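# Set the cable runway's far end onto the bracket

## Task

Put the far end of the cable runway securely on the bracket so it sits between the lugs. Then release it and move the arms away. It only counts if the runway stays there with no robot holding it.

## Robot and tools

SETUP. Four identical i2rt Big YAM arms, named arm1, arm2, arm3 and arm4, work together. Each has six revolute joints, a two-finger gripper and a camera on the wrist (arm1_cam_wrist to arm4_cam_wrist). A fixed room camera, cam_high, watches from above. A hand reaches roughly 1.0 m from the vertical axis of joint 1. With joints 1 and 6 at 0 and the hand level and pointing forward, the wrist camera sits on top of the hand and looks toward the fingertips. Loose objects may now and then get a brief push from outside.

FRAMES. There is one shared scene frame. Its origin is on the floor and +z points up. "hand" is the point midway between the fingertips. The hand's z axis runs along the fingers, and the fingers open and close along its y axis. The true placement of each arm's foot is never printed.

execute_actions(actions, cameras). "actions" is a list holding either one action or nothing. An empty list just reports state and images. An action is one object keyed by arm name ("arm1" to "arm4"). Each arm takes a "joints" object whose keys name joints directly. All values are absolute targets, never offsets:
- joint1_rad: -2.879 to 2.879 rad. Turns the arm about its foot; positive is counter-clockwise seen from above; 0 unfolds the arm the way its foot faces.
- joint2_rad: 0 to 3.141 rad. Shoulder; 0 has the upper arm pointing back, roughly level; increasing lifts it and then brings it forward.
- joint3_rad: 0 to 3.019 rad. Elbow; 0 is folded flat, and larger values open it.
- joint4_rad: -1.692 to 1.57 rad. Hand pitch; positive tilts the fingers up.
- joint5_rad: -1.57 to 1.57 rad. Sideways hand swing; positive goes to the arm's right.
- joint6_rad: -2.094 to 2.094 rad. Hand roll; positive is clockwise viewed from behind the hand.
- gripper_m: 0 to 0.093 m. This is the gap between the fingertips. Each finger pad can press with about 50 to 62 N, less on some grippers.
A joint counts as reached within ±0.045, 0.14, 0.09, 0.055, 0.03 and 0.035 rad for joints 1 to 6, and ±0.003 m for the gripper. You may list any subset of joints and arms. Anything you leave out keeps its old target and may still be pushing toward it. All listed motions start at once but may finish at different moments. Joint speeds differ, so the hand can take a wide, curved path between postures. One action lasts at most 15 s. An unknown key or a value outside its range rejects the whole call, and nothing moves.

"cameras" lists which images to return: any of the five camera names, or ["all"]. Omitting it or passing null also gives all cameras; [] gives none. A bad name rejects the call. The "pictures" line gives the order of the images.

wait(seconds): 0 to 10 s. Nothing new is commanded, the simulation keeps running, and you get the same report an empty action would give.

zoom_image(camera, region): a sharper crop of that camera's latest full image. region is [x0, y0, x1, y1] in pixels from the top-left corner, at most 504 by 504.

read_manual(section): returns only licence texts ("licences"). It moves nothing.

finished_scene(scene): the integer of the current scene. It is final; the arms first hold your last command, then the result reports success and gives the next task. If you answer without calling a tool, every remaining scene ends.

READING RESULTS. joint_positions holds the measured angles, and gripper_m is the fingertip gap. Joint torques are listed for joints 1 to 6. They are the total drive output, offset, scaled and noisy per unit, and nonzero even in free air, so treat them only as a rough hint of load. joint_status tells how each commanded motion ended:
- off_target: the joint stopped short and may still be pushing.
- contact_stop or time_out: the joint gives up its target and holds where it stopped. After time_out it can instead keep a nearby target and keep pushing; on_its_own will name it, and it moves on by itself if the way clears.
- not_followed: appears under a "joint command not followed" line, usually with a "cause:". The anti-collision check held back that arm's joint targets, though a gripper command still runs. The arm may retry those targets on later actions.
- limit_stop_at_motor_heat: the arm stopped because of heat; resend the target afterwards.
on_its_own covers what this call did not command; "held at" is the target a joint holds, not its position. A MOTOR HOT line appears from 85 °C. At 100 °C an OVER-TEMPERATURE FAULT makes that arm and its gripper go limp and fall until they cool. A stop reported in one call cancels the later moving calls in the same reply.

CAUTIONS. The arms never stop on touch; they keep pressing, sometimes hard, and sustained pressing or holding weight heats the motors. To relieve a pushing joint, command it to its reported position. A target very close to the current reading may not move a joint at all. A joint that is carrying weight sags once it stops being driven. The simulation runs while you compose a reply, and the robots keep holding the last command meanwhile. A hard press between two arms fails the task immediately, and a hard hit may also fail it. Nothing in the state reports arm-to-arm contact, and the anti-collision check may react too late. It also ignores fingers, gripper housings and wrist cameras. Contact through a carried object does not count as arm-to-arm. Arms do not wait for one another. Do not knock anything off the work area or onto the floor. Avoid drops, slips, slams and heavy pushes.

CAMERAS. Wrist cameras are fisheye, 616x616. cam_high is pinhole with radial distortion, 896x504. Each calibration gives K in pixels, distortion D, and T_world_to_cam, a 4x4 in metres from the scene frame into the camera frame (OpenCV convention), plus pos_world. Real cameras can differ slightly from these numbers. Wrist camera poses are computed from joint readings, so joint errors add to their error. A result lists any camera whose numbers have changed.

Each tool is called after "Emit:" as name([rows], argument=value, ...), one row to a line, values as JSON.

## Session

Emit:
execute_actions(actions=[])

Scene clock: 0.00 s.
Joint torques (N m, as the arm reports them, + toward a larger angle): no reading
arm1.joint_positions: joint1_rad=+0.084 joint2_rad=+0.516 joint3_rad=+1.393 joint4_rad=-1.536 joint5_rad=+0.219 joint6_rad=+0.349 gripper_m=+0.095
arm1.joint_status: not commanded
arm1.hand: x=-0.9522 y=-0.3243 z=+1.3701 quat_wxyz=(-0.338, +0.453, -0.769, -0.298) (m; scene frame)
arm2.joint_positions: joint1_rad=+0.336 joint2_rad=+0.497 joint3_rad=+1.443 joint4_rad=-1.248 joint5_rad=+0.034 joint6_rad=+0.468 gripper_m=+0.094
arm2.joint_status: not commanded
arm2.hand: x=-0.2604 y=+0.3481 z=+1.4283 quat_wxyz=(-0.541, -0.627, -0.503, +0.249) (m; scene frame)
arm3.joint_positions: joint1_rad=-0.094 joint2_rad=+0.624 joint3_rad=+1.403 joint4_rad=-1.536 joint5_rad=-0.067 joint6_rad=+0.291 gripper_m=+0.095
arm3.joint_status: not commanded
arm3.hand: x=+0.5960 y=-0.3357 z=+1.3497 quat_wxyz=(-0.204, +0.579, -0.713, -0.339) (m; scene frame)
arm4.joint_positions: joint1_rad=+0.475 joint2_rad=+0.571 joint3_rad=+1.422 joint4_rad=-1.465 joint5_rad=+0.287 joint6_rad=-0.443 gripper_m=+0.094
arm4.joint_status: not commanded
arm4.hand: x=+1.2763 y=+0.3158 z=+1.3375 quat_wxyz=(-0.259, -0.308, -0.825, +0.397) (m; scene frame)
pictures: arm1_cam_wrist, arm2_cam_wrist, arm3_cam_wrist, arm4_cam_wrist, cam_high
camera_calibration (this result's frames):
arm1_cam_wrist: T_world_to_cam=[[0.896615, -0.417593, -0.147298, 0.920977], [-0.442807, -0.846766, -0.294804, -0.284187], [-0.00161864, 0.32955, -0.944137, 1.51896], [0, 0, 0, 1]] pos_world=[-0.949144, -0.356621, 1.48599]
arm2_cam_wrist: T_world_to_cam=[[-0.898821, -0.0862929, -0.429738, 0.406283], [0.174447, 0.829008, -0.531332, 0.521021], [0.402107, -0.552539, -0.730076, 1.46661], [0, 0, 0, 1]] pos_world=[-0.315451, 0.41349, 1.52217]
arm3_cam_wrist: T_world_to_cam=[[0.964602, -0.0990103, -0.244418, -0.276271], [-0.141173, -0.976726, -0.161482, -0.0223643], [-0.222741, 0.190271, -0.956129, 1.60725], [0, 0, 0, 1]] pos_world=[0.621335, -0.355011, 1.4656]
arm4_cam_wrist: T_world_to_cam=[[-0.709387, -0.506179, 0.490461, 0.410126], [-0.663668, 0.714008, -0.223018, 0.927207], [-0.237306, -0.483709, -0.842444, 1.70415], [0, 0, 0, 1]] pos_world=[1.3107, 0.369876, 1.44128]
Images, in order (width x height): arm1_cam_wrist 616x616, arm2_cam_wrist 616x616, arm3_cam_wrist 616x616, arm4_cam_wrist 616x616, cam_high 896x504.

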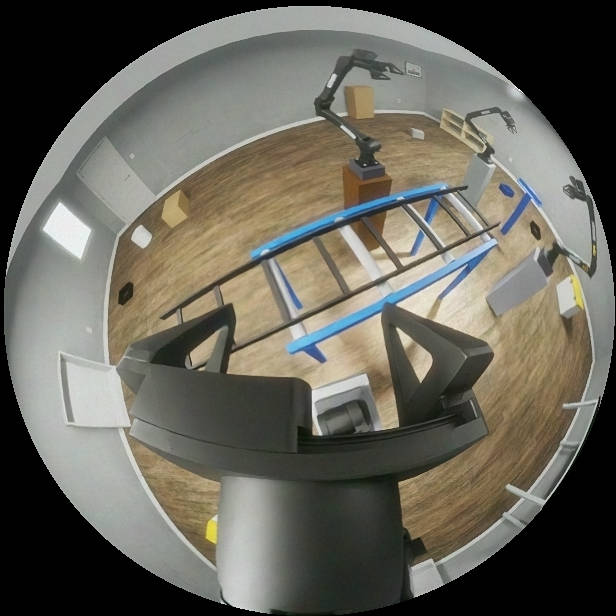

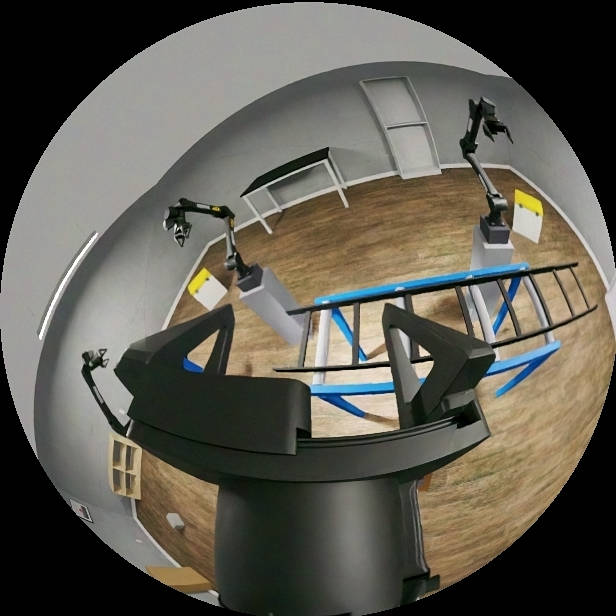

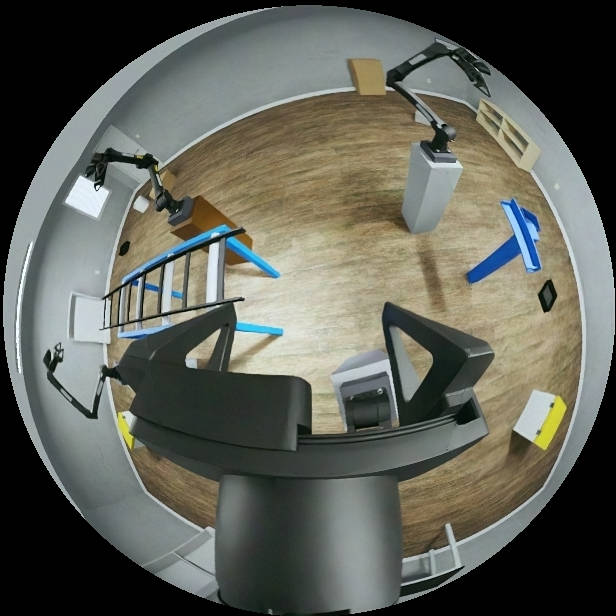

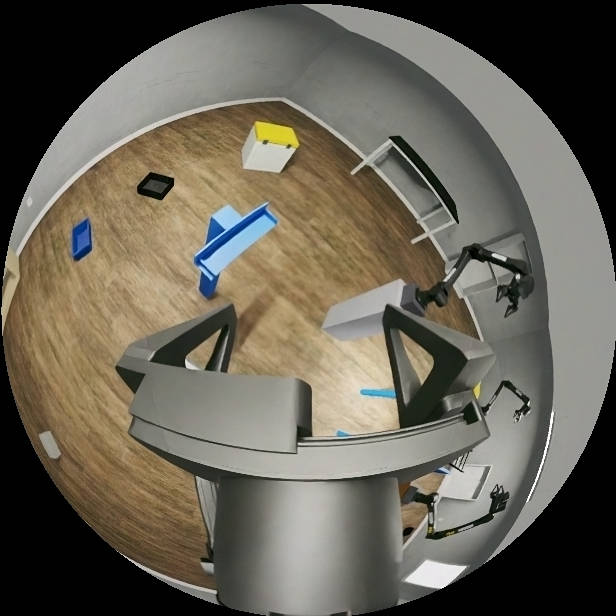

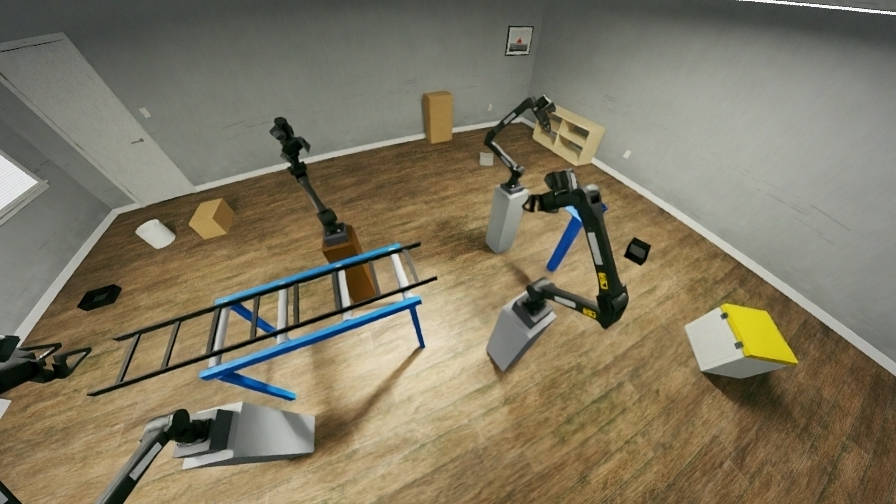

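Emit:
execute_actions([
  {"arm3":{"joints":{"joint1_rad":0.66,"joint2_rad":2.35,"joint3_rad":2.17,"joint4_rad":-1.37,"joint5_rad":0,"joint6_rad":0.81,"gripper_m":0.05}},"arm4":{"joints":{"joint1_rad":-0.028,"joint2_rad":1.736,"joint3_rad":1.626,"joint4_rad":-1.461,"joint5_rad":0,"joint6_rad":0.063,"gripper_m":0.075}}},
], cameras=["arm3_cam_wrist","arm4_cam_wrist"])

Scene clock: 9.67 s.
Joint torques (N m, as the arm reports them, + toward a larger angle): arm1=[-2.27  4.46 10.49  1.4   0.16 -0.08] | arm2=[-1.57  4.1   8.02  2.22 -0.01 -0.06] | arm3=[ -0.53 -27.72  12.59   0.32   0.13   0.14] | arm4=[ -1.35 -18.39  10.07   0.43  -0.03   0.08]
arm1.joint_positions: joint1_rad=+0.084 joint2_rad=+0.516 joint3_rad=+1.393 joint4_rad=-1.536 joint5_rad=+0.219 joint6_rad=+0.349 gripper_m=+0.095
arm1.joint_status: not commanded
arm1.hand: x=-0.9522 y=-0.3243 z=+1.3701 quat_wxyz=(-0.338, +0.453, -0.769, -0.298) (m; scene frame)
arm2.joint_positions: joint1_rad=+0.336 joint2_rad=+0.497 joint3_rad=+1.443 joint4_rad=-1.248 joint5_rad=+0.034 joint6_rad=+0.468 gripper_m=+0.094
arm2.joint_status: not commanded
arm2.hand: x=-0.2604 y=+0.3481 z=+1.4283 quat_wxyz=(-0.541, -0.627, -0.503, +0.249) (m; scene frame)
arm3.joint_positions: joint1_rad=+0.663 joint2_rad=+2.349 joint3_rad=+2.145 joint4_rad=-1.371 joint5_rad=+0.000 joint6_rad=+0.798 gripper_m=+0.050
arm3.joint_status: all done
arm3.hand: x=+0.1068 y=-0.0506 z=+0.8700 quat_wxyz=(-0.001, +0.711, -0.703, +0.004) (m; scene frame)
arm4.joint_positions: joint1_rad=-0.022 joint2_rad=+1.744 joint3_rad=+1.604 joint4_rad=-1.462 joint5_rad=+0.002 joint6_rad=+0.051 gripper_m=+0.075
arm4.joint_status: all done
arm4.hand: x=+1.2532 y=-0.0235 z=+0.9883 quat_wxyz=(+0.011, -0.702, -0.712, -0.011) (m; scene frame)
pictures: arm3_cam_wrist, arm4_cam_wrist
camera_calibration (this result's frames):
arm3_cam_wrist: T_world_to_cam=[[0.999859, 0.0145979, 0.00829165, -0.11127], [0.00705879, -0.813659, 0.581299, -0.544162], [0.0152323, -0.581159, -0.813648, 0.797023], [0, 0, 0, 1]] pos_world=[0.102955, 0.0220591, 0.96574]
arm4_cam_wrist: T_world_to_cam=[[-0.999743, -0.0186144, -0.0129028, 1.26608], [-0.0226289, 0.796936, 0.60364, -0.542058], [-0.000953718, 0.603777, -0.797153, 0.924984], [0, 0, 0, 1]] pos_world=[1.25437, -0.10293, 1.0809]
Images, in order (width x height): arm3_cam_wrist 616x616, arm4_cam_wrist 616x616.

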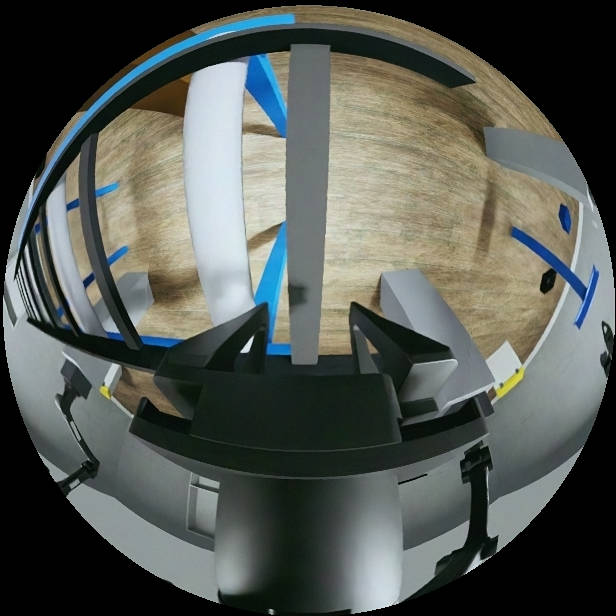

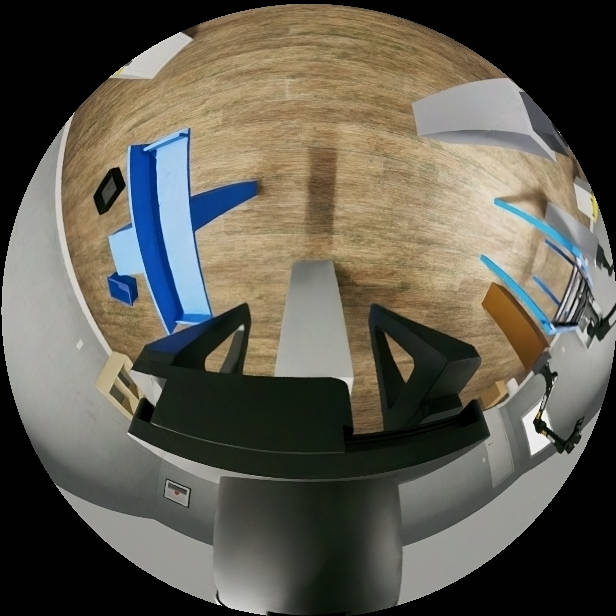

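Emit:
execute_actions([
  {"arm3":{"joints":{"joint2_rad":2.47,"joint4_rad":-1.27}},"arm4":{"joints":{"joint1_rad":-0.45,"joint2_rad":1.6,"joint4_rad":-1.575,"joint6_rad":-0.85}}},
], cameras=["arm3_cam_wrist"])

Scene clock: 18.50 s.
Joint torques (N m, as the arm reports them, + toward a larger angle): arm1=[-2.38  4.39 10.49  1.35  0.17 -0.08] | arm2=[-1.6   4.01  8.04  2.2  -0.01 -0.06] | arm3=[ -0.58 -25.27  12.16   0.76   0.13   0.14] | arm4=[ -0.15 -13.93  10.13   0.06  -0.09  -0.21]
arm1.joint_positions: joint1_rad=+0.084 joint2_rad=+0.516 joint3_rad=+1.393 joint4_rad=-1.536 joint5_rad=+0.219 joint6_rad=+0.349 gripper_m=+0.095
arm1.joint_status: not commanded
arm1.hand: x=-0.9522 y=-0.3243 z=+1.3701 quat_wxyz=(-0.338, +0.453, -0.769, -0.298) (m; scene frame)
arm2.joint_positions: joint1_rad=+0.336 joint2_rad=+0.497 joint3_rad=+1.443 joint4_rad=-1.248 joint5_rad=+0.034 joint6_rad=+0.468 gripper_m=+0.094
arm2.joint_status: not commanded
arm2.hand: x=-0.2604 y=+0.3481 z=+1.4283 quat_wxyz=(-0.541, -0.627, -0.503, +0.249) (m; scene frame)
arm3.joint_positions: joint1_rad=+0.663 joint2_rad=+2.445 joint3_rad=+2.145 joint4_rad=-1.284 joint5_rad=+0.000 joint6_rad=+0.799 gripper_m=+0.050
arm3.joint_status: all done
arm3.hand: x=+0.1009 y=-0.0448 z=+0.8027 quat_wxyz=(-0.001, +0.711, -0.703, +0.009) (m; scene frame)
arm4.joint_positions: joint1_rad=-0.463 joint2_rad=+1.585 joint3_rad=+1.604 joint4_rad=-1.564 joint5_rad=+0.002 joint6_rad=-0.838 gripper_m=+0.075
arm4.joint_status: all done
arm4.hand: x=+1.0415 y=+0.0504 z=+1.0644 quat_wxyz=(-0.003, -0.526, -0.850, +0.012) (m; scene frame)
pictures: arm3_cam_wrist
camera_calibration (this result's frames):
arm3_cam_wrist: T_world_to_cam=[[0.999784, 0.0142712, 0.0151034, -0.110463], [0.00269705, -0.809822, 0.58667, -0.50403], [0.0206036, -0.586502, -0.809686, 0.741748], [0, 0, 0, 1]] pos_world=[0.0965158, 0.028439, 0.89795]
Images, in order (width x height): arm3_cam_wrist 616x616.

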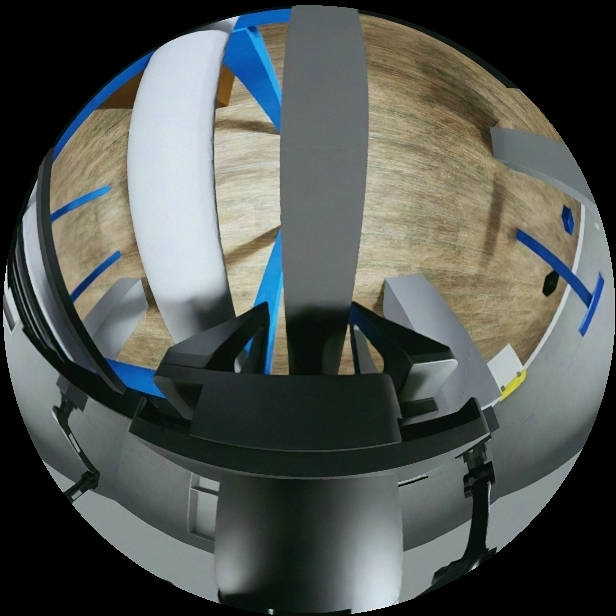

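Emit:
execute_actions([
  {"arm3":{"joints":{"joint1_rad":0.42,"joint2_rad":2.21,"joint3_rad":1.67,"joint4_rad":-1.02,"joint6_rad":0.565,"gripper_m":0.0}}},
], cameras=["arm3_cam_wrist"])

Scene clock: 28.27 s.
Joint torques (N m, as the arm reports them, + toward a larger angle): arm1=[-2.09  4.56 10.45  1.36  0.15 -0.07] | arm2=[-1.59  4.09  8.02  2.19 -0.01 -0.07] | arm3=[  0.76 -21.59  12.09   1.13   0.13   0.28] | arm4=[ -0.3  -13.66  10.18   0.1   -0.08  -0.2 ]
arm1.joint_positions: joint1_rad=+0.084 joint2_rad=+0.516 joint3_rad=+1.393 joint4_rad=-1.536 joint5_rad=+0.219 joint6_rad=+0.349 gripper_m=+0.095
arm1.joint_status: not commanded
arm1.hand: x=-0.9522 y=-0.3243 z=+1.3701 quat_wxyz=(-0.338, +0.453, -0.769, -0.298) (m; scene frame)
arm2.joint_positions: joint1_rad=+0.336 joint2_rad=+0.497 joint3_rad=+1.443 joint4_rad=-1.248 joint5_rad=+0.034 joint6_rad=+0.468 gripper_m=+0.094
arm2.joint_status: not commanded
arm2.hand: x=-0.2604 y=+0.3481 z=+1.4283 quat_wxyz=(-0.541, -0.627, -0.503, +0.249) (m; scene frame)
arm3.joint_positions: joint1_rad=+0.406 joint2_rad=+2.185 joint3_rad=+1.634 joint4_rad=-1.044 joint5_rad=-0.001 joint6_rad=+0.537 gripper_m=+0.024
arm3.joint_status: gripper_m off_target (ended at +0.024, target +0.000); the others done
arm3.hand: x=+0.2976 y=-0.0161 z=+0.7966 quat_wxyz=(+0.002, +0.713, -0.701, +0.013) (m; scene frame)
arm4.joint_positions: joint1_rad=-0.463 joint2_rad=+1.585 joint3_rad=+1.604 joint4_rad=-1.564 joint5_rad=+0.002 joint6_rad=-0.838 gripper_m=+0.075
arm4.joint_status: not commanded
arm4.hand: x=+1.0415 y=+0.0504 z=+1.0644 quat_wxyz=(-0.003, -0.526, -0.851, +0.012) (m; scene frame)
pictures: arm3_cam_wrist
camera_calibration (this result's frames):
arm3_cam_wrist: T_world_to_cam=[[0.999668, 0.0193084, 0.0170412, -0.308815], [0.00536767, -0.803403, 0.595411, -0.485385], [0.0251874, -0.595122, -0.80324, 0.74288], [0, 0, 0, 1]] pos_world=[0.292607, 0.0581074, 0.890977]
Images, in order (width x height): arm3_cam_wrist 616x616.

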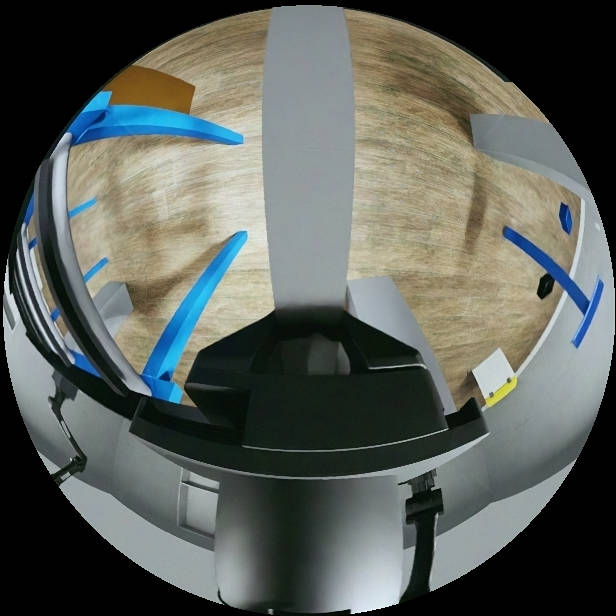

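Emit:
execute_actions([
  {"arm3":{"joints":{"joint1_rad":-0.31,"joint2_rad":1.91,"joint3_rad":1.14,"joint4_rad":-0.79,"joint6_rad":-0.165}}},
], cameras=["arm3_cam_wrist","cam_high"])

Scene clock: 40.23 s.
Joint torques (N m, as the arm reports them, + toward a larger angle): arm1=[-2.12  4.51 10.54  1.39  0.16 -0.07] | arm2=[-1.6   4.02  8.02  2.22 -0.01 -0.06] | arm3=[ -0.52 -18.81   8.21  -0.12   0.09  -0.08] | arm4=[ -0.3  -13.86  10.17   0.05  -0.09  -0.19]
arm1.joint_positions: joint1_rad=+0.084 joint2_rad=+0.516 joint3_rad=+1.393 joint4_rad=-1.536 joint5_rad=+0.219 joint6_rad=+0.349 gripper_m=+0.095
arm1.joint_status: not commanded
arm1.hand: x=-0.9522 y=-0.3243 z=+1.3701 quat_wxyz=(-0.338, +0.453, -0.769, -0.298) (m; scene frame)
arm2.joint_positions: joint1_rad=+0.336 joint2_rad=+0.497 joint3_rad=+1.443 joint4_rad=-1.248 joint5_rad=+0.034 joint6_rad=+0.468 gripper_m=+0.094
arm2.joint_status: not commanded
arm2.hand: x=-0.2604 y=+0.3481 z=+1.4283 quat_wxyz=(-0.541, -0.627, -0.503, +0.249) (m; scene frame)
arm3.joint_positions: joint1_rad=-0.308 joint2_rad=+1.918 joint3_rad=+1.131 joint4_rad=-0.778 joint5_rad=-0.001 joint6_rad=-0.149 gripper_m=+0.023
arm3.joint_status: all done
arm3.hand: x=+0.6984 y=-0.0607 z=+0.7903 quat_wxyz=(-0.003, +0.703, -0.711, +0.000) (m; scene frame)
arm4.joint_positions: joint1_rad=-0.463 joint2_rad=+1.585 joint3_rad=+1.604 joint4_rad=-1.564 joint5_rad=+0.002 joint6_rad=-0.838 gripper_m=+0.075
arm4.joint_status: not commanded
arm4.hand: x=+1.0415 y=+0.0504 z=+1.0644 quat_wxyz=(-0.003, -0.526, -0.851, +0.012) (m; scene frame)
pictures: arm3_cam_wrist, cam_high
camera_calibration (this result's frames):
arm3_cam_wrist: T_world_to_cam=[[0.999944, -0.00906418, 0.00537513, -0.701246], [-0.0105077, -0.818911, 0.573825, -0.492372], [-0.000799506, -0.57385, -0.81896, 0.733058], [0, 0, 0, 1]] pos_world=[0.69662, 0.0111001, 0.886651]
Images, in order (width x height): arm3_cam_wrist 616x616, cam_high 896x504.

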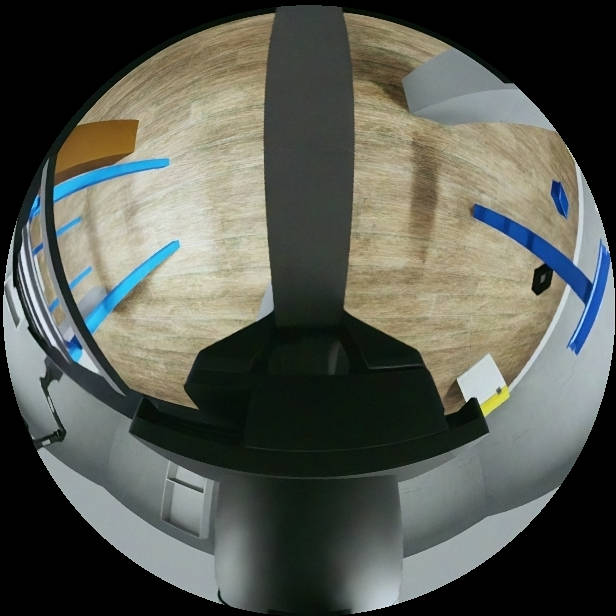

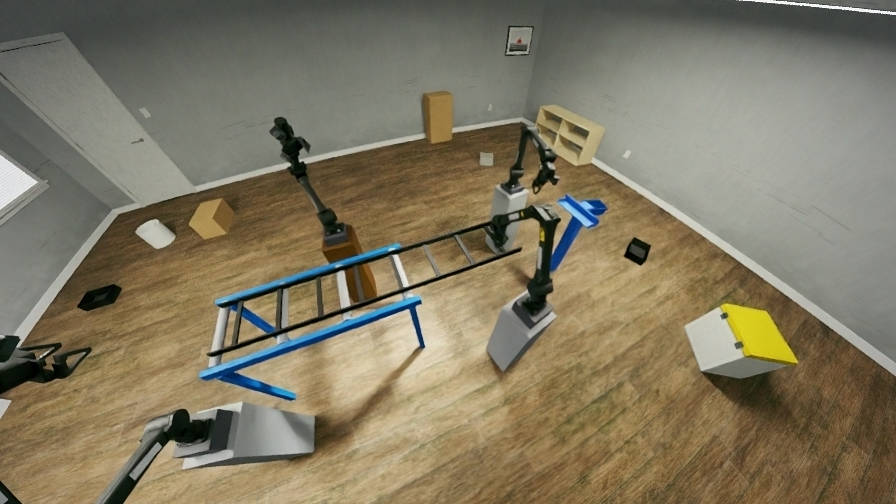

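Emit:
execute_actions([
  {"arm3":{"joints":{"joint2_rad":0.9,"gripper_m":0.08}},"arm4":{"joints":{"joint1_rad":-0.6}}},
], cameras=[])

Emit:
execute_actions([
  {"arm3":{"joints":{"joint1_rad":0.6,"joint2_rad":0.5,"joint4_rad":-1.3}},"arm4":{"joints":{"joint1_rad":-0.89,"joint2_rad":2.33,"joint3_rad":2.33,"joint4_rad":-1.53,"joint6_rad":-0.79}}},
], cameras=["arm4_cam_wrist"])

Scene clock: 49.13 s.
Joint torques (N m, as the arm reports them, + toward a larger angle): arm1=[-2.08  4.43 10.51  1.35  0.14 -0.07] | arm2=[-1.58  4.07  8.02  2.2  -0.01 -0.06] | arm3=[-0.43 -3.85 13.13  1.33  0.11 -0.04] | arm4=[ -0.29 -14.02  10.18   0.06  -0.05  -0.18]
arm1.joint_positions: joint1_rad=+0.084 joint2_rad=+0.516 joint3_rad=+1.393 joint4_rad=-1.536 joint5_rad=+0.219 joint6_rad=+0.349 gripper_m=+0.095
arm1.joint_status: not commanded
arm1.hand: x=-0.9522 y=-0.3243 z=+1.3701 quat_wxyz=(-0.338, +0.453, -0.769, -0.298) (m; scene frame)
arm2.joint_positions: joint1_rad=+0.336 joint2_rad=+0.497 joint3_rad=+1.443 joint4_rad=-1.248 joint5_rad=+0.034 joint6_rad=+0.468 gripper_m=+0.094
arm2.joint_status: not commanded
arm2.hand: x=-0.2604 y=+0.3481 z=+1.4283 quat_wxyz=(-0.541, -0.627, -0.503, +0.249) (m; scene frame)
arm3.joint_positions: joint1_rad=-0.308 joint2_rad=+0.891 joint3_rad=+1.129 joint4_rad=-0.779 joint5_rad=-0.001 joint6_rad=-0.153 gripper_m=+0.080
arm3.joint_status: all done
arm3.hand: x=+0.6854 y=-0.1265 z=+1.2744 quat_wxyz=(-0.399, +0.614, -0.617, -0.288) (m; scene frame)
arm4.joint_positions: joint1_rad=-0.612 joint2_rad=+1.585 joint3_rad=+1.604 joint4_rad=-1.564 joint5_rad=+0.001 joint6_rad=-0.839 gripper_m=+0.075
arm4.joint_status: all done
arm4.hand: x=+0.9770 y=+0.0816 z=+1.0641 quat_wxyz=(-0.003, -0.587, -0.809, +0.012) (m; scene frame)
pictures: none
No camera images: the call's "cameras" was empty. Leave "cameras" out to get every camera's image.

Scene clock: 50.90 s.
Joint torques (N m, as the arm reports them, + toward a larger angle): arm1=[-2.12  4.65 10.47  1.33  0.16 -0.08] | arm2=[-1.59  4.09  8.04  2.21 -0.01 -0.06] | arm3=[ 0.64  4.41 11.43  0.96  0.08 -0.02] | arm4=[ -0.57 -27.62  11.54   0.53  -0.05   0.05]
arm1.joint_positions: joint1_rad=+0.084 joint2_rad=+0.516 joint3_rad=+1.393 joint4_rad=-1.536 joint5_rad=+0.219 joint6_rad=+0.349 gripper_m=+0.095
arm1.joint_status: not commanded
arm1.hand: x=-0.9522 y=-0.3243 z=+1.3701 quat_wxyz=(-0.338, +0.453, -0.769, -0.298) (m; scene frame)
arm2.joint_positions: joint1_rad=+0.336 joint2_rad=+0.497 joint3_rad=+1.443 joint4_rad=-1.248 joint5_rad=+0.034 joint6_rad=+0.468 gripper_m=+0.094
arm2.joint_status: not commanded
arm2.hand: x=-0.2604 y=+0.3481 z=+1.4283 quat_wxyz=(-0.541, -0.627, -0.503, +0.249) (m; scene frame)
arm3.joint_positions: joint1_rad=+0.588 joint2_rad=+0.490 joint3_rad=+1.129 joint4_rad=-1.283 joint5_rad=-0.001 joint6_rad=-0.155 gripper_m=+0.080
arm3.joint_status: all done
arm3.hand: x=+0.4688 y=-0.3739 z=+1.2913 quat_wxyz=(-0.212, +0.844, -0.298, -0.391) (m; scene frame)
arm4.joint_positions: joint1_rad=-0.897 joint2_rad=+2.333 joint3_rad=+2.287 joint4_rad=-1.534 joint5_rad=+0.001 joint6_rad=-0.801 gripper_m=+0.075
arm4.joint_status: all done
arm4.hand: x=+0.7047 y=+0.0087 z=+0.8873 quat_wxyz=(-0.001, -0.710, -0.705, -0.006) (m; scene frame)
pictures: arm4_cam_wrist
camera_calibration (this result's frames):
arm4_cam_wrist: T_world_to_cam=[[-0.999752, 0.00369236, -0.0219459, 0.724771], [-0.00983888, 0.811193, 0.584695, -0.511535], [0.0199613, 0.584766, -0.810956, 0.822161], [0, 0, 0, 1]] pos_world=[0.703147, -0.0684946, 0.981734]
Images, in order (width x height): arm4_cam_wrist 616x616.

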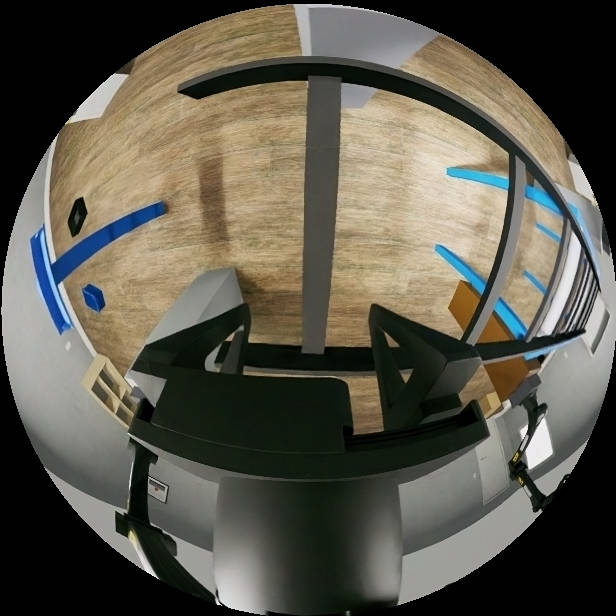

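Emit:
execute_actions([
  {"arm4":{"joints":{"joint1_rad":-0.865,"joint2_rad":2.49,"joint4_rad":-1.38,"joint6_rad":-0.75}},"arm3":{"joints":{"joint2_rad":0.3,"joint3_rad":0.6,"joint1_rad":1.2}}},
], cameras=["arm4_cam_wrist"])

Scene clock: 57.13 s.
Joint torques (N m, as the arm reports them, + toward a larger angle): arm1=[-1.85  4.52 10.5   1.4   0.15 -0.07] | arm2=[-1.56  4.07  8.03  2.22 -0.01 -0.06] | arm3=[ 0.55  4.58 11.78  0.81  0.08 -0.03] | arm4=[ -1.18 -28.95  10.15   0.77  -0.06   0.05]
arm1.joint_positions: joint1_rad=+0.084 joint2_rad=+0.516 joint3_rad=+1.393 joint4_rad=-1.536 joint5_rad=+0.219 joint6_rad=+0.349 gripper_m=+0.095
arm1.joint_status: not commanded
arm1.hand: x=-0.9522 y=-0.3243 z=+1.3701 quat_wxyz=(-0.338, +0.453, -0.769, -0.298) (m; scene frame)
arm2.joint_positions: joint1_rad=+0.336 joint2_rad=+0.497 joint3_rad=+1.443 joint4_rad=-1.248 joint5_rad=+0.034 joint6_rad=+0.468 gripper_m=+0.094
arm2.joint_status: not commanded
arm2.hand: x=-0.2604 y=+0.3481 z=+1.4283 quat_wxyz=(-0.541, -0.627, -0.503, +0.249) (m; scene frame)
arm3.joint_positions: joint1_rad=+1.189 joint2_rad=+0.295 joint3_rad=+0.597 joint4_rad=-1.288 joint5_rad=-0.001 joint6_rad=-0.155 gripper_m=+0.080
arm3.joint_status: all done
arm3.hand: x=+0.4445 y=-0.4976 z=+1.0563 quat_wxyz=(-0.055, +0.958, -0.039, -0.280) (m; scene frame)
arm4.joint_positions: joint1_rad=-0.874 joint2_rad=+2.498 joint3_rad=+2.305 joint4_rad=-1.391 joint5_rad=+0.001 joint6_rad=-0.762 gripper_m=+0.075
arm4.joint_status: all done
arm4.hand: x=+0.6983 y=-0.0207 z=+0.7776 quat_wxyz=(-0.001, -0.715, -0.699, -0.008) (m; scene frame)
pictures: arm4_cam_wrist
camera_calibration (this result's frames):
arm4_cam_wrist: T_world_to_cam=[[-0.999502, 0.0197701, -0.0245767, 0.718314], [0.00156689, 0.809345, 0.587331, -0.433641], [0.0315026, 0.587001, -0.808973, 0.740989], [0, 0, 0, 1]] pos_world=[0.695293, -0.098197, 0.871786]
Images, in order (width x height): arm4_cam_wrist 616x616.

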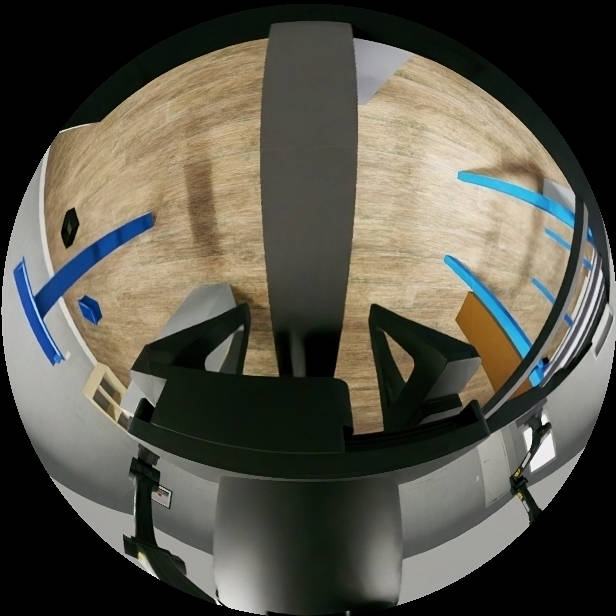

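Emit:
execute_actions([
  {"arm4":{"joints":{"gripper_m":0.0}}},
], cameras=[])

Emit:
execute_actions([
  {"arm4":{"joints":{"joint1_rad":-0.68,"joint2_rad":2.14,"joint3_rad":1.75,"joint4_rad":-1.11,"joint6_rad":-0.57}}},
], cameras=["arm4_cam_wrist","cam_high"])

Scene clock: 64.93 s.
Joint torques (N m, as the arm reports them, + toward a larger angle): arm1=[-2.12  4.45 10.49  1.33  0.15 -0.08] | arm2=[-1.54  4.09  8.02  2.21 -0.01 -0.07] | arm3=[ 0.63  4.57 11.73  0.8   0.08 -0.03] | arm4=[ -0.44 -29.11  10.11   0.76   0.05  -0.02]
arm1.joint_positions: joint1_rad=+0.084 joint2_rad=+0.516 joint3_rad=+1.393 joint4_rad=-1.536 joint5_rad=+0.219 joint6_rad=+0.349 gripper_m=+0.095
arm1.joint_status: not commanded
arm1.hand: x=-0.9522 y=-0.3243 z=+1.3701 quat_wxyz=(-0.338, +0.453, -0.769, -0.298) (m; scene frame)
arm2.joint_positions: joint1_rad=+0.336 joint2_rad=+0.497 joint3_rad=+1.443 joint4_rad=-1.248 joint5_rad=+0.034 joint6_rad=+0.468 gripper_m=+0.094
arm2.joint_status: not commanded
arm2.hand: x=-0.2604 y=+0.3481 z=+1.4283 quat_wxyz=(-0.541, -0.627, -0.503, +0.249) (m; scene frame)
arm3.joint_positions: joint1_rad=+1.189 joint2_rad=+0.295 joint3_rad=+0.597 joint4_rad=-1.288 joint5_rad=-0.001 joint6_rad=-0.155 gripper_m=+0.080
arm3.joint_status: not commanded
arm3.hand: x=+0.4445 y=-0.4976 z=+1.0563 quat_wxyz=(-0.055, +0.958, -0.039, -0.280) (m; scene frame)
arm4.joint_positions: joint1_rad=-0.874 joint2_rad=+2.498 joint3_rad=+2.305 joint4_rad=-1.392 joint5_rad=-0.001 joint6_rad=-0.755 gripper_m=+0.023
arm4.joint_status: gripper_m off_target (ended at +0.023, target +0.000)
arm4.hand: x=+0.6988 y=-0.0212 z=+0.7779 quat_wxyz=(-0.002, -0.718, -0.696, -0.008) (m; scene frame)
pictures: none
No camera images: the call's "cameras" was empty. Leave "cameras" out to get every camera's image.

Scene clock: 66.83 s.
Joint torques (N m, as the arm reports them, + toward a larger angle): arm1=[-2.11  4.43 10.53  1.36  0.14 -0.05] | arm2=[-1.56  4.07  8.03  2.21 -0.01 -0.06] | arm3=[ 0.6   4.55 11.72  0.8   0.08 -0.02] | arm4=[ -2.13 -26.93  10.79   0.13   0.18  -0.41]
arm1.joint_positions: joint1_rad=+0.084 joint2_rad=+0.516 joint3_rad=+1.393 joint4_rad=-1.536 joint5_rad=+0.219 joint6_rad=+0.349 gripper_m=+0.095
arm1.joint_status: not commanded
arm1.hand: x=-0.9522 y=-0.3243 z=+1.3701 quat_wxyz=(-0.338, +0.453, -0.769, -0.298) (m; scene frame)
arm2.joint_positions: joint1_rad=+0.336 joint2_rad=+0.497 joint3_rad=+1.443 joint4_rad=-1.248 joint5_rad=+0.034 joint6_rad=+0.468 gripper_m=+0.094
arm2.joint_status: not commanded
arm2.hand: x=-0.2604 y=+0.3481 z=+1.4283 quat_wxyz=(-0.541, -0.627, -0.503, +0.249) (m; scene frame)
arm3.joint_positions: joint1_rad=+1.189 joint2_rad=+0.295 joint3_rad=+0.597 joint4_rad=-1.288 joint5_rad=-0.001 joint6_rad=-0.155 gripper_m=+0.080
arm3.joint_status: not commanded
arm3.hand: x=+0.4445 y=-0.4976 z=+1.0563 quat_wxyz=(-0.055, +0.958, -0.039, -0.280) (m; scene frame)
arm4.joint_positions: joint1_rad=-0.664 joint2_rad=+2.178 joint3_rad=+1.707 joint4_rad=-1.103 joint5_rad=-0.004 joint6_rad=-0.538 gripper_m=+0.023
arm4.joint_status: all done
arm4.hand: x=+0.8760 y=-0.0314 z=+0.7770 quat_wxyz=(-0.003, -0.720, -0.694, -0.004) (m; scene frame)
pictures: arm4_cam_wrist, cam_high
camera_calibration (this result's frames):
arm4_cam_wrist: T_world_to_cam=[[-0.99922, 0.0329745, -0.0217385, 0.894112], [0.0142681, 0.814615, 0.579826, -0.430028], [0.036828, 0.579064, -0.81445, 0.740562], [0, 0, 0, 1]] pos_world=[0.872277, -0.108008, 0.871929]
Images, in order (width x height): arm4_cam_wrist 616x616, cam_high 896x504.

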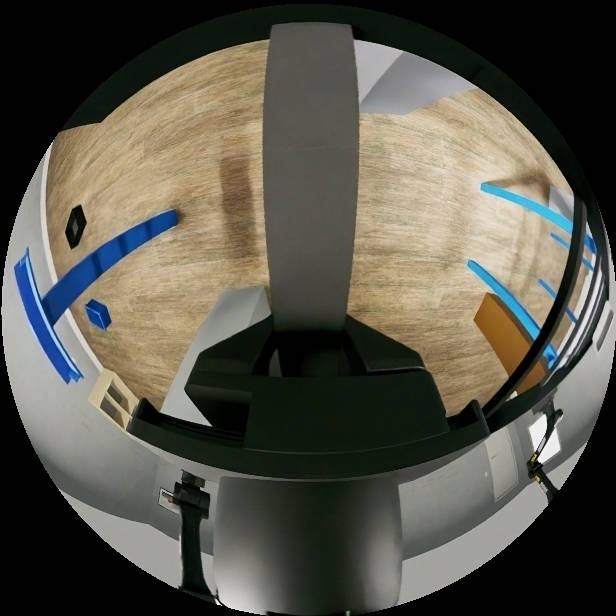

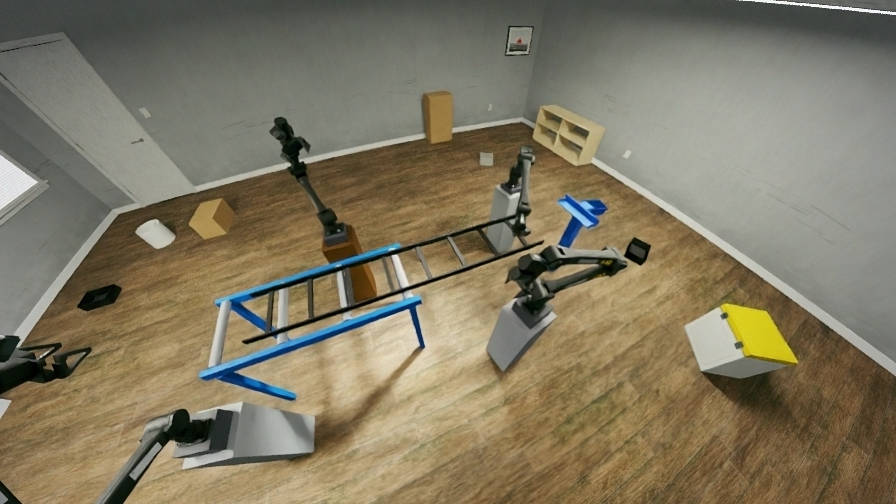

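Emit:
execute_actions([
  {"arm4":{"joints":{"joint1_rad":0.04,"joint2_rad":1.82,"joint3_rad":1.465,"joint4_rad":-0.98,"joint6_rad":0.16}},"arm3":{"joints":{"joint1_rad":-0.75,"joint2_rad":1.6,"joint3_rad":1.9,"joint4_rad":-0.9,"joint6_rad":0}}},
], cameras=["arm4_cam_wrist","arm3_cam_wrist"])

Emit:
zoom_image(camera="arm3_cam_wrist", region=[340, 205, 490, 355])

Scene clock: 82.10 s.
Joint torques (N m, as the arm reports them, + toward a larger angle): arm1=[-2.2   4.41 10.46  1.35  0.16 -0.07] | arm2=[-1.53  4.12  8.03  2.21 -0.01 -0.06] | arm3=[  0.35 -19.04  16.1    1.81   0.04   0.13] | arm4=[ -0.97 -34.88  12.4   -0.27   0.13  -0.21]
arm1.joint_positions: joint1_rad=+0.084 joint2_rad=+0.516 joint3_rad=+1.393 joint4_rad=-1.536 joint5_rad=+0.219 joint6_rad=+0.349 gripper_m=+0.095
arm1.joint_status: not commanded
arm1.hand: x=-0.9522 y=-0.3243 z=+1.3701 quat_wxyz=(-0.338, +0.453, -0.769, -0.298) (m; scene frame)
arm2.joint_positions: joint1_rad=+0.336 joint2_rad=+0.497 joint3_rad=+1.443 joint4_rad=-1.248 joint5_rad=+0.034 joint6_rad=+0.468 gripper_m=+0.094
arm2.joint_status: not commanded
arm2.hand: x=-0.2604 y=+0.3481 z=+1.4283 quat_wxyz=(-0.541, -0.627, -0.503, +0.249) (m; scene frame)
arm3.joint_positions: joint1_rad=-0.759 joint2_rad=+1.611 joint3_rad=+1.855 joint4_rad=-0.906 joint5_rad=+0.000 joint6_rad=-0.010 gripper_m=+0.080
arm3.joint_status: all done
arm3.hand: x=+1.0033 y=+0.0082 z=+1.2916 quat_wxyz=(-0.392, +0.419, -0.795, -0.199) (m; scene frame)
arm4.joint_positions: joint1_rad=+0.038 joint2_rad=+1.993 joint3_rad=+1.391 joint4_rad=-0.960 joint5_rad=-0.002 joint6_rad=+0.173 gripper_m=+0.023
arm4.joint_status: joint2_rad time_out (moved -0.186 of -0.358); the others done
arm4.on_its_own: joint2_rad reads +1.993 and still pushes toward +1.820 since a time_out
arm4.hand: x=+1.2898 y=-0.0515 z=+0.7816 quat_wxyz=(-0.005, -0.723, -0.690, +0.001) (m; scene frame)
pictures: arm3_cam_wrist, arm4_cam_wrist
camera_calibration (this result's frames):
arm3_cam_wrist: T_world_to_cam=[[0.822062, -0.569187, 0.0155031, -0.8382], [-0.541126, -0.789428, -0.289802, 0.927131], [0.17719, 0.229846, -0.956961, 1.17647], [0, 0, 0, 1]] pos_world=[0.982289, -0.0155958, 1.40752]
arm4_cam_wrist: T_world_to_cam=[[-0.998884, 0.0431183, -0.0192796, 1.30653], [0.0243469, 0.819826, 0.572096, -0.428923], [0.0404737, 0.570988, -0.81996, 0.739883], [0, 0, 0, 1]] pos_world=[1.28557, -0.127157, 0.877249]
Images, in order (width x height): arm3_cam_wrist 616x616, arm4_cam_wrist 616x616.

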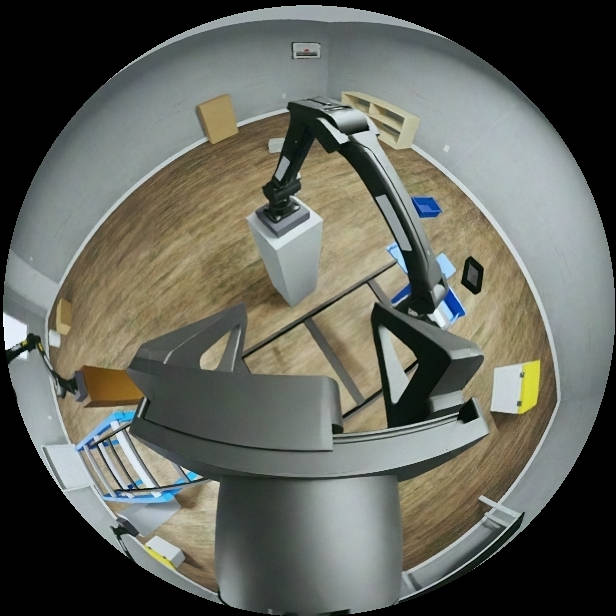

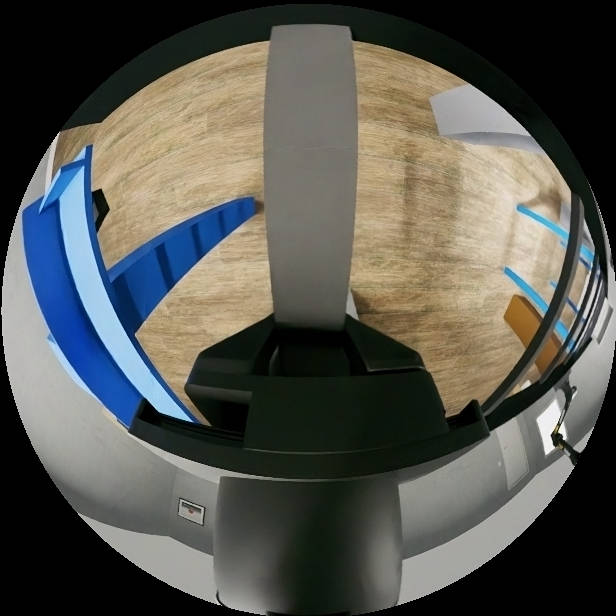

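Region (340, 205, 490, 355) of arm3_cam_wrist's 616x616 image, scaled by 3.360, with more detail than that image has.

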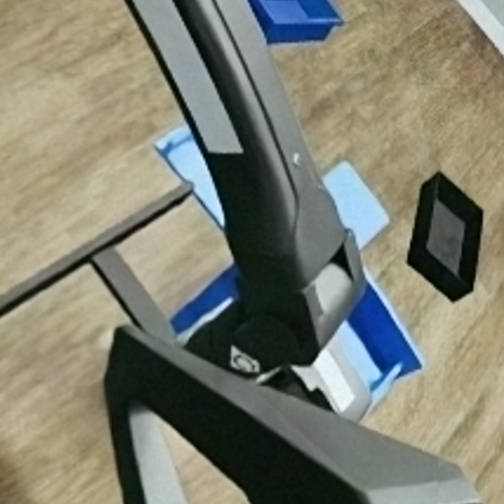

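Emit:
execute_actions([
  {"arm4":{"joints":{"joint1_rad":0.12,"joint4_rad":-1.07,"joint6_rad":0.235}}},
], cameras=["arm4_cam_wrist","arm3_cam_wrist"])

Emit:
zoom_image(camera="arm3_cam_wrist", region=[340, 205, 490, 355])

Scene clock: 91.67 s.
Joint torques (N m, as the arm reports them, + toward a larger angle): arm1=[-2.04  4.54 10.45  1.37  0.15 -0.07] | arm2=[-1.56  4.09  8.02  2.22 -0.01 -0.06] | arm3=[  0.41 -19.09  16.1    1.8    0.04   0.12] | arm4=[ -0.44 -34.59  12.28  -1.46  -0.29  -0.06]
arm1.joint_positions: joint1_rad=+0.084 joint2_rad=+0.516 joint3_rad=+1.393 joint4_rad=-1.536 joint5_rad=+0.219 joint6_rad=+0.349 gripper_m=+0.095
arm1.joint_status: not commanded
arm1.hand: x=-0.9522 y=-0.3243 z=+1.3701 quat_wxyz=(-0.338, +0.453, -0.769, -0.298) (m; scene frame)
arm2.joint_positions: joint1_rad=+0.336 joint2_rad=+0.497 joint3_rad=+1.443 joint4_rad=-1.248 joint5_rad=+0.034 joint6_rad=+0.468 gripper_m=+0.094
arm2.joint_status: not commanded
arm2.hand: x=-0.2604 y=+0.3481 z=+1.4283 quat_wxyz=(-0.541, -0.627, -0.503, +0.249) (m; scene frame)
arm3.joint_positions: joint1_rad=-0.759 joint2_rad=+1.611 joint3_rad=+1.855 joint4_rad=-0.906 joint5_rad=+0.000 joint6_rad=-0.010 gripper_m=+0.080
arm3.joint_status: not commanded
arm3.hand: x=+1.0033 y=+0.0082 z=+1.2916 quat_wxyz=(-0.392, +0.419, -0.795, -0.199) (m; scene frame)
arm4.joint_positions: joint1_rad=+0.111 joint2_rad=+1.993 joint3_rad=+1.391 joint4_rad=-1.020 joint5_rad=+0.010 joint6_rad=+0.235 gripper_m=+0.023
arm4.joint_status: all done
arm4.on_its_own: joint2_rad reads +1.993 and still pushes toward +1.820 since a time_out
arm4.hand: x=+1.3252 y=-0.0308 z=+0.7819 quat_wxyz=(+0.023, -0.719, -0.694, -0.011) (m; scene frame)
pictures: arm3_cam_wrist, arm4_cam_wrist
camera_calibration (this result's frames):
arm3_cam_wrist: T_world_to_cam=[[0.822062, -0.569187, 0.0155031, -0.8382], [-0.541126, -0.789428, -0.289802, 0.927131], [0.17719, 0.229846, -0.956961, 1.17647], [0, 0, 0, 1]] pos_world=[0.982289, -0.0155958, 1.40752]
arm4_cam_wrist: T_world_to_cam=[[-0.999488, 0.0316645, 0.00468815, 1.32268], [0.0278073, 0.786363, 0.617138, -0.487803], [0.0158548, 0.616952, -0.786841, 0.735046], [0, 0, 0, 1]] pos_world=[1.32391, -0.11178, 0.873205]
Images, in order (width x height): arm3_cam_wrist 616x616, arm4_cam_wrist 616x616.

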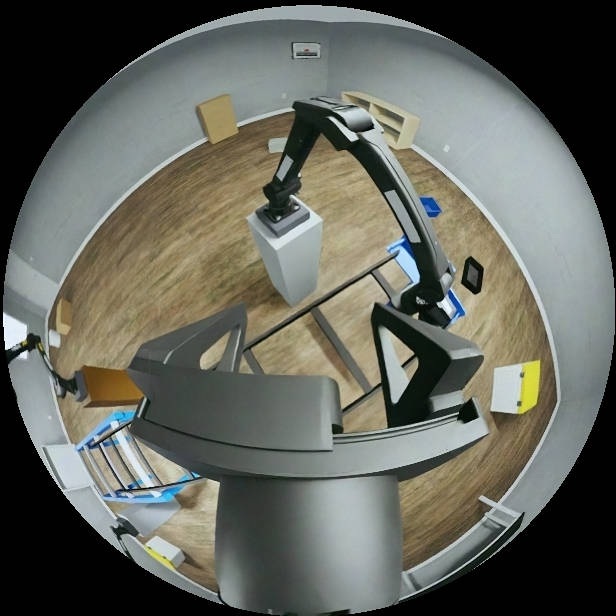

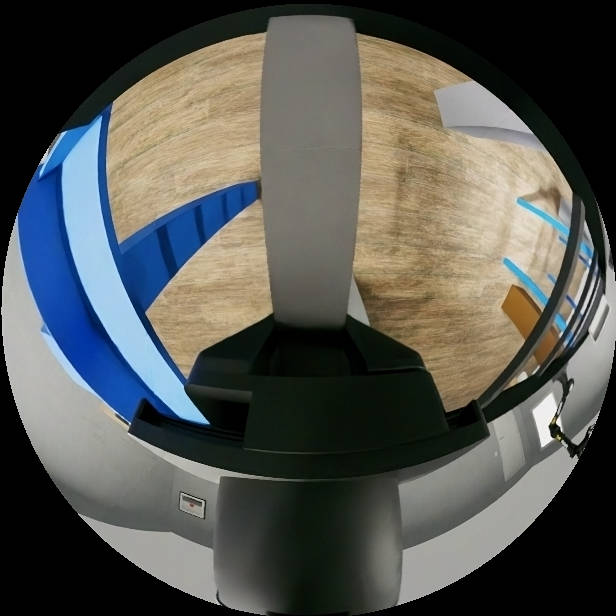

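Region (340, 205, 490, 355) of arm3_cam_wrist's 616x616 image, scaled by 3.360, with more detail than that image has.

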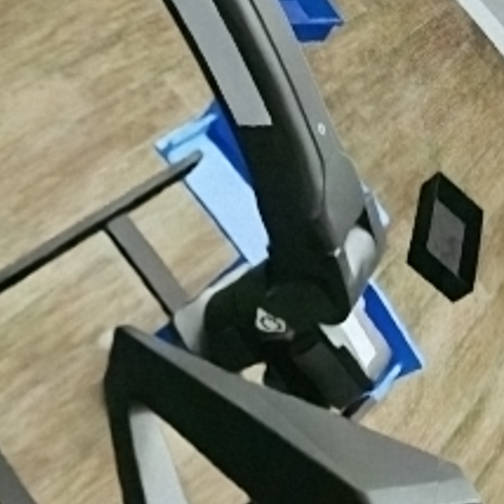

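Emit:
execute_actions([
  {"arm4":{"joints":{"joint1_rad":0.20,"joint4_rad":-1.09,"joint6_rad":0.31}}},
], cameras=["arm4_cam_wrist","arm3_cam_wrist"])

Emit:
zoom_image(camera="arm3_cam_wrist", region=[340, 205, 490, 355])

Scene clock: 99.80 s.
Joint torques (N m, as the arm reports them, + toward a larger angle): arm1=[-2.22  4.57 10.52  1.36  0.16 -0.08] | arm2=[-1.51  4.15  8.02  2.2  -0.01 -0.06] | arm3=[  0.33 -19.08  16.1    1.8    0.04   0.13] | arm4=[  4.32 -34.81  12.3   -2.09  -0.72   0.65]
arm1.joint_positions: joint1_rad=+0.084 joint2_rad=+0.516 joint3_rad=+1.393 joint4_rad=-1.536 joint5_rad=+0.219 joint6_rad=+0.349 gripper_m=+0.095
arm1.joint_status: not commanded
arm1.hand: x=-0.9522 y=-0.3243 z=+1.3701 quat_wxyz=(-0.338, +0.453, -0.769, -0.298) (m; scene frame)
arm2.joint_positions: joint1_rad=+0.336 joint2_rad=+0.497 joint3_rad=+1.443 joint4_rad=-1.248 joint5_rad=+0.034 joint6_rad=+0.468 gripper_m=+0.094
arm2.joint_status: not commanded
arm2.hand: x=-0.2604 y=+0.3481 z=+1.4283 quat_wxyz=(-0.541, -0.627, -0.503, +0.249) (m; scene frame)
arm3.joint_positions: joint1_rad=-0.759 joint2_rad=+1.611 joint3_rad=+1.855 joint4_rad=-0.906 joint5_rad=+0.000 joint6_rad=-0.010 gripper_m=+0.080
arm3.joint_status: not commanded
arm3.hand: x=+1.0033 y=+0.0082 z=+1.2916 quat_wxyz=(-0.392, +0.419, -0.795, -0.199) (m; scene frame)
arm4.joint_positions: joint1_rad=+0.116 joint2_rad=+1.993 joint3_rad=+1.391 joint4_rad=-1.022 joint5_rad=+0.021 joint6_rad=+0.244 gripper_m=+0.023
arm4.joint_status: joint1_rad time_out (moved +0.005 of +0.089); joint4_rad time_out (moved -0.003 of -0.070); joint6_rad time_out (moved +0.009 of +0.075)
arm4.on_its_own: joint1_rad reads +0.116 and still pushes toward +0.200 since a time_out; joint2_rad reads +1.993 and still pushes toward +1.820 since a time_out; joint4_rad reads -1.022 and still pushes toward -1.090 since a time_out; joint6_rad reads +0.244 and still pushes toward +0.310 since a time_out
arm4.hand: x=+1.3260 y=-0.0300 z=+0.7820 quat_wxyz=(+0.027, -0.720, -0.693, -0.007) (m; scene frame)
pictures: arm3_cam_wrist, arm4_cam_wrist
camera_calibration (this result's frames):
arm3_cam_wrist: T_world_to_cam=[[0.822062, -0.569187, 0.0155031, -0.8382], [-0.541126, -0.789428, -0.289802, 0.927131], [0.17719, 0.229846, -0.956961, 1.17647], [0, 0, 0, 1]] pos_world=[0.982289, -0.0155958, 1.40752]
arm4_cam_wrist: T_world_to_cam=[[-0.999255, 0.0348834, 0.0164864, 1.31406], [0.0376218, 0.786147, 0.616893, -0.501344], [0.00855862, 0.617054, -0.786874, 0.744282], [0, 0, 0, 1]] pos_world=[1.32557, -0.110971, 0.873268]
Images, in order (width x height): arm3_cam_wrist 616x616, arm4_cam_wrist 616x616.

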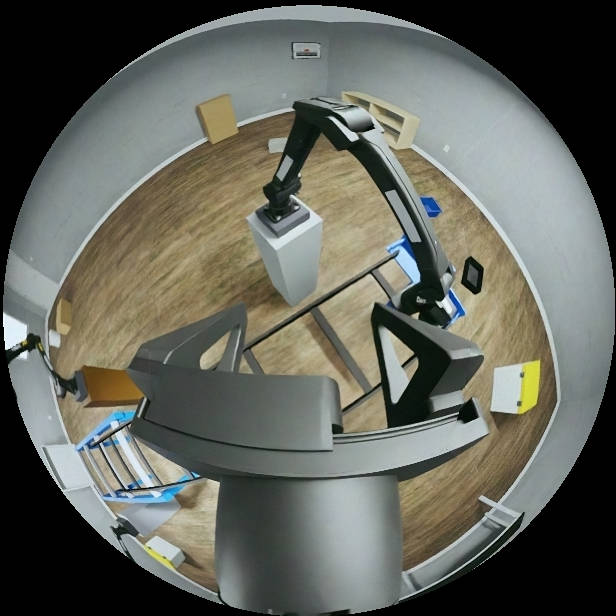

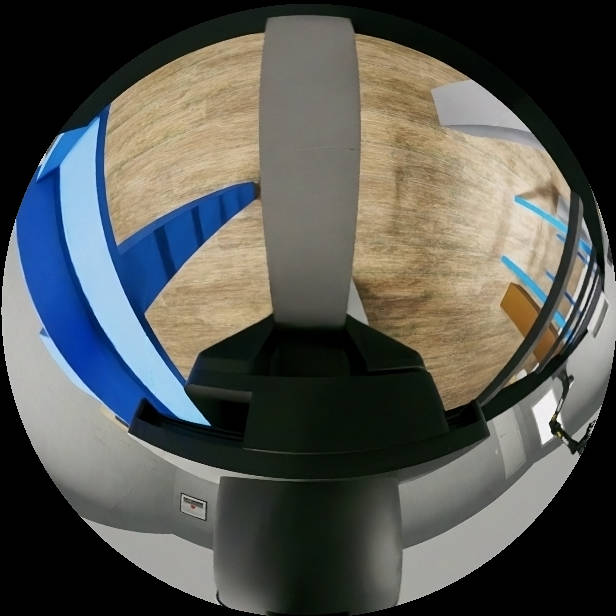

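Region (340, 205, 490, 355) of arm3_cam_wrist's 616x616 image, scaled by 3.360, with more detail than that image has.

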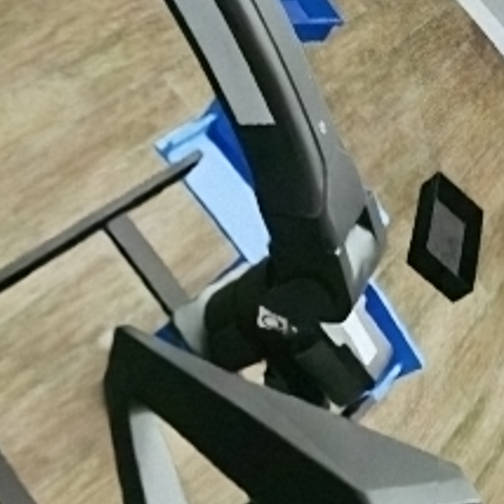

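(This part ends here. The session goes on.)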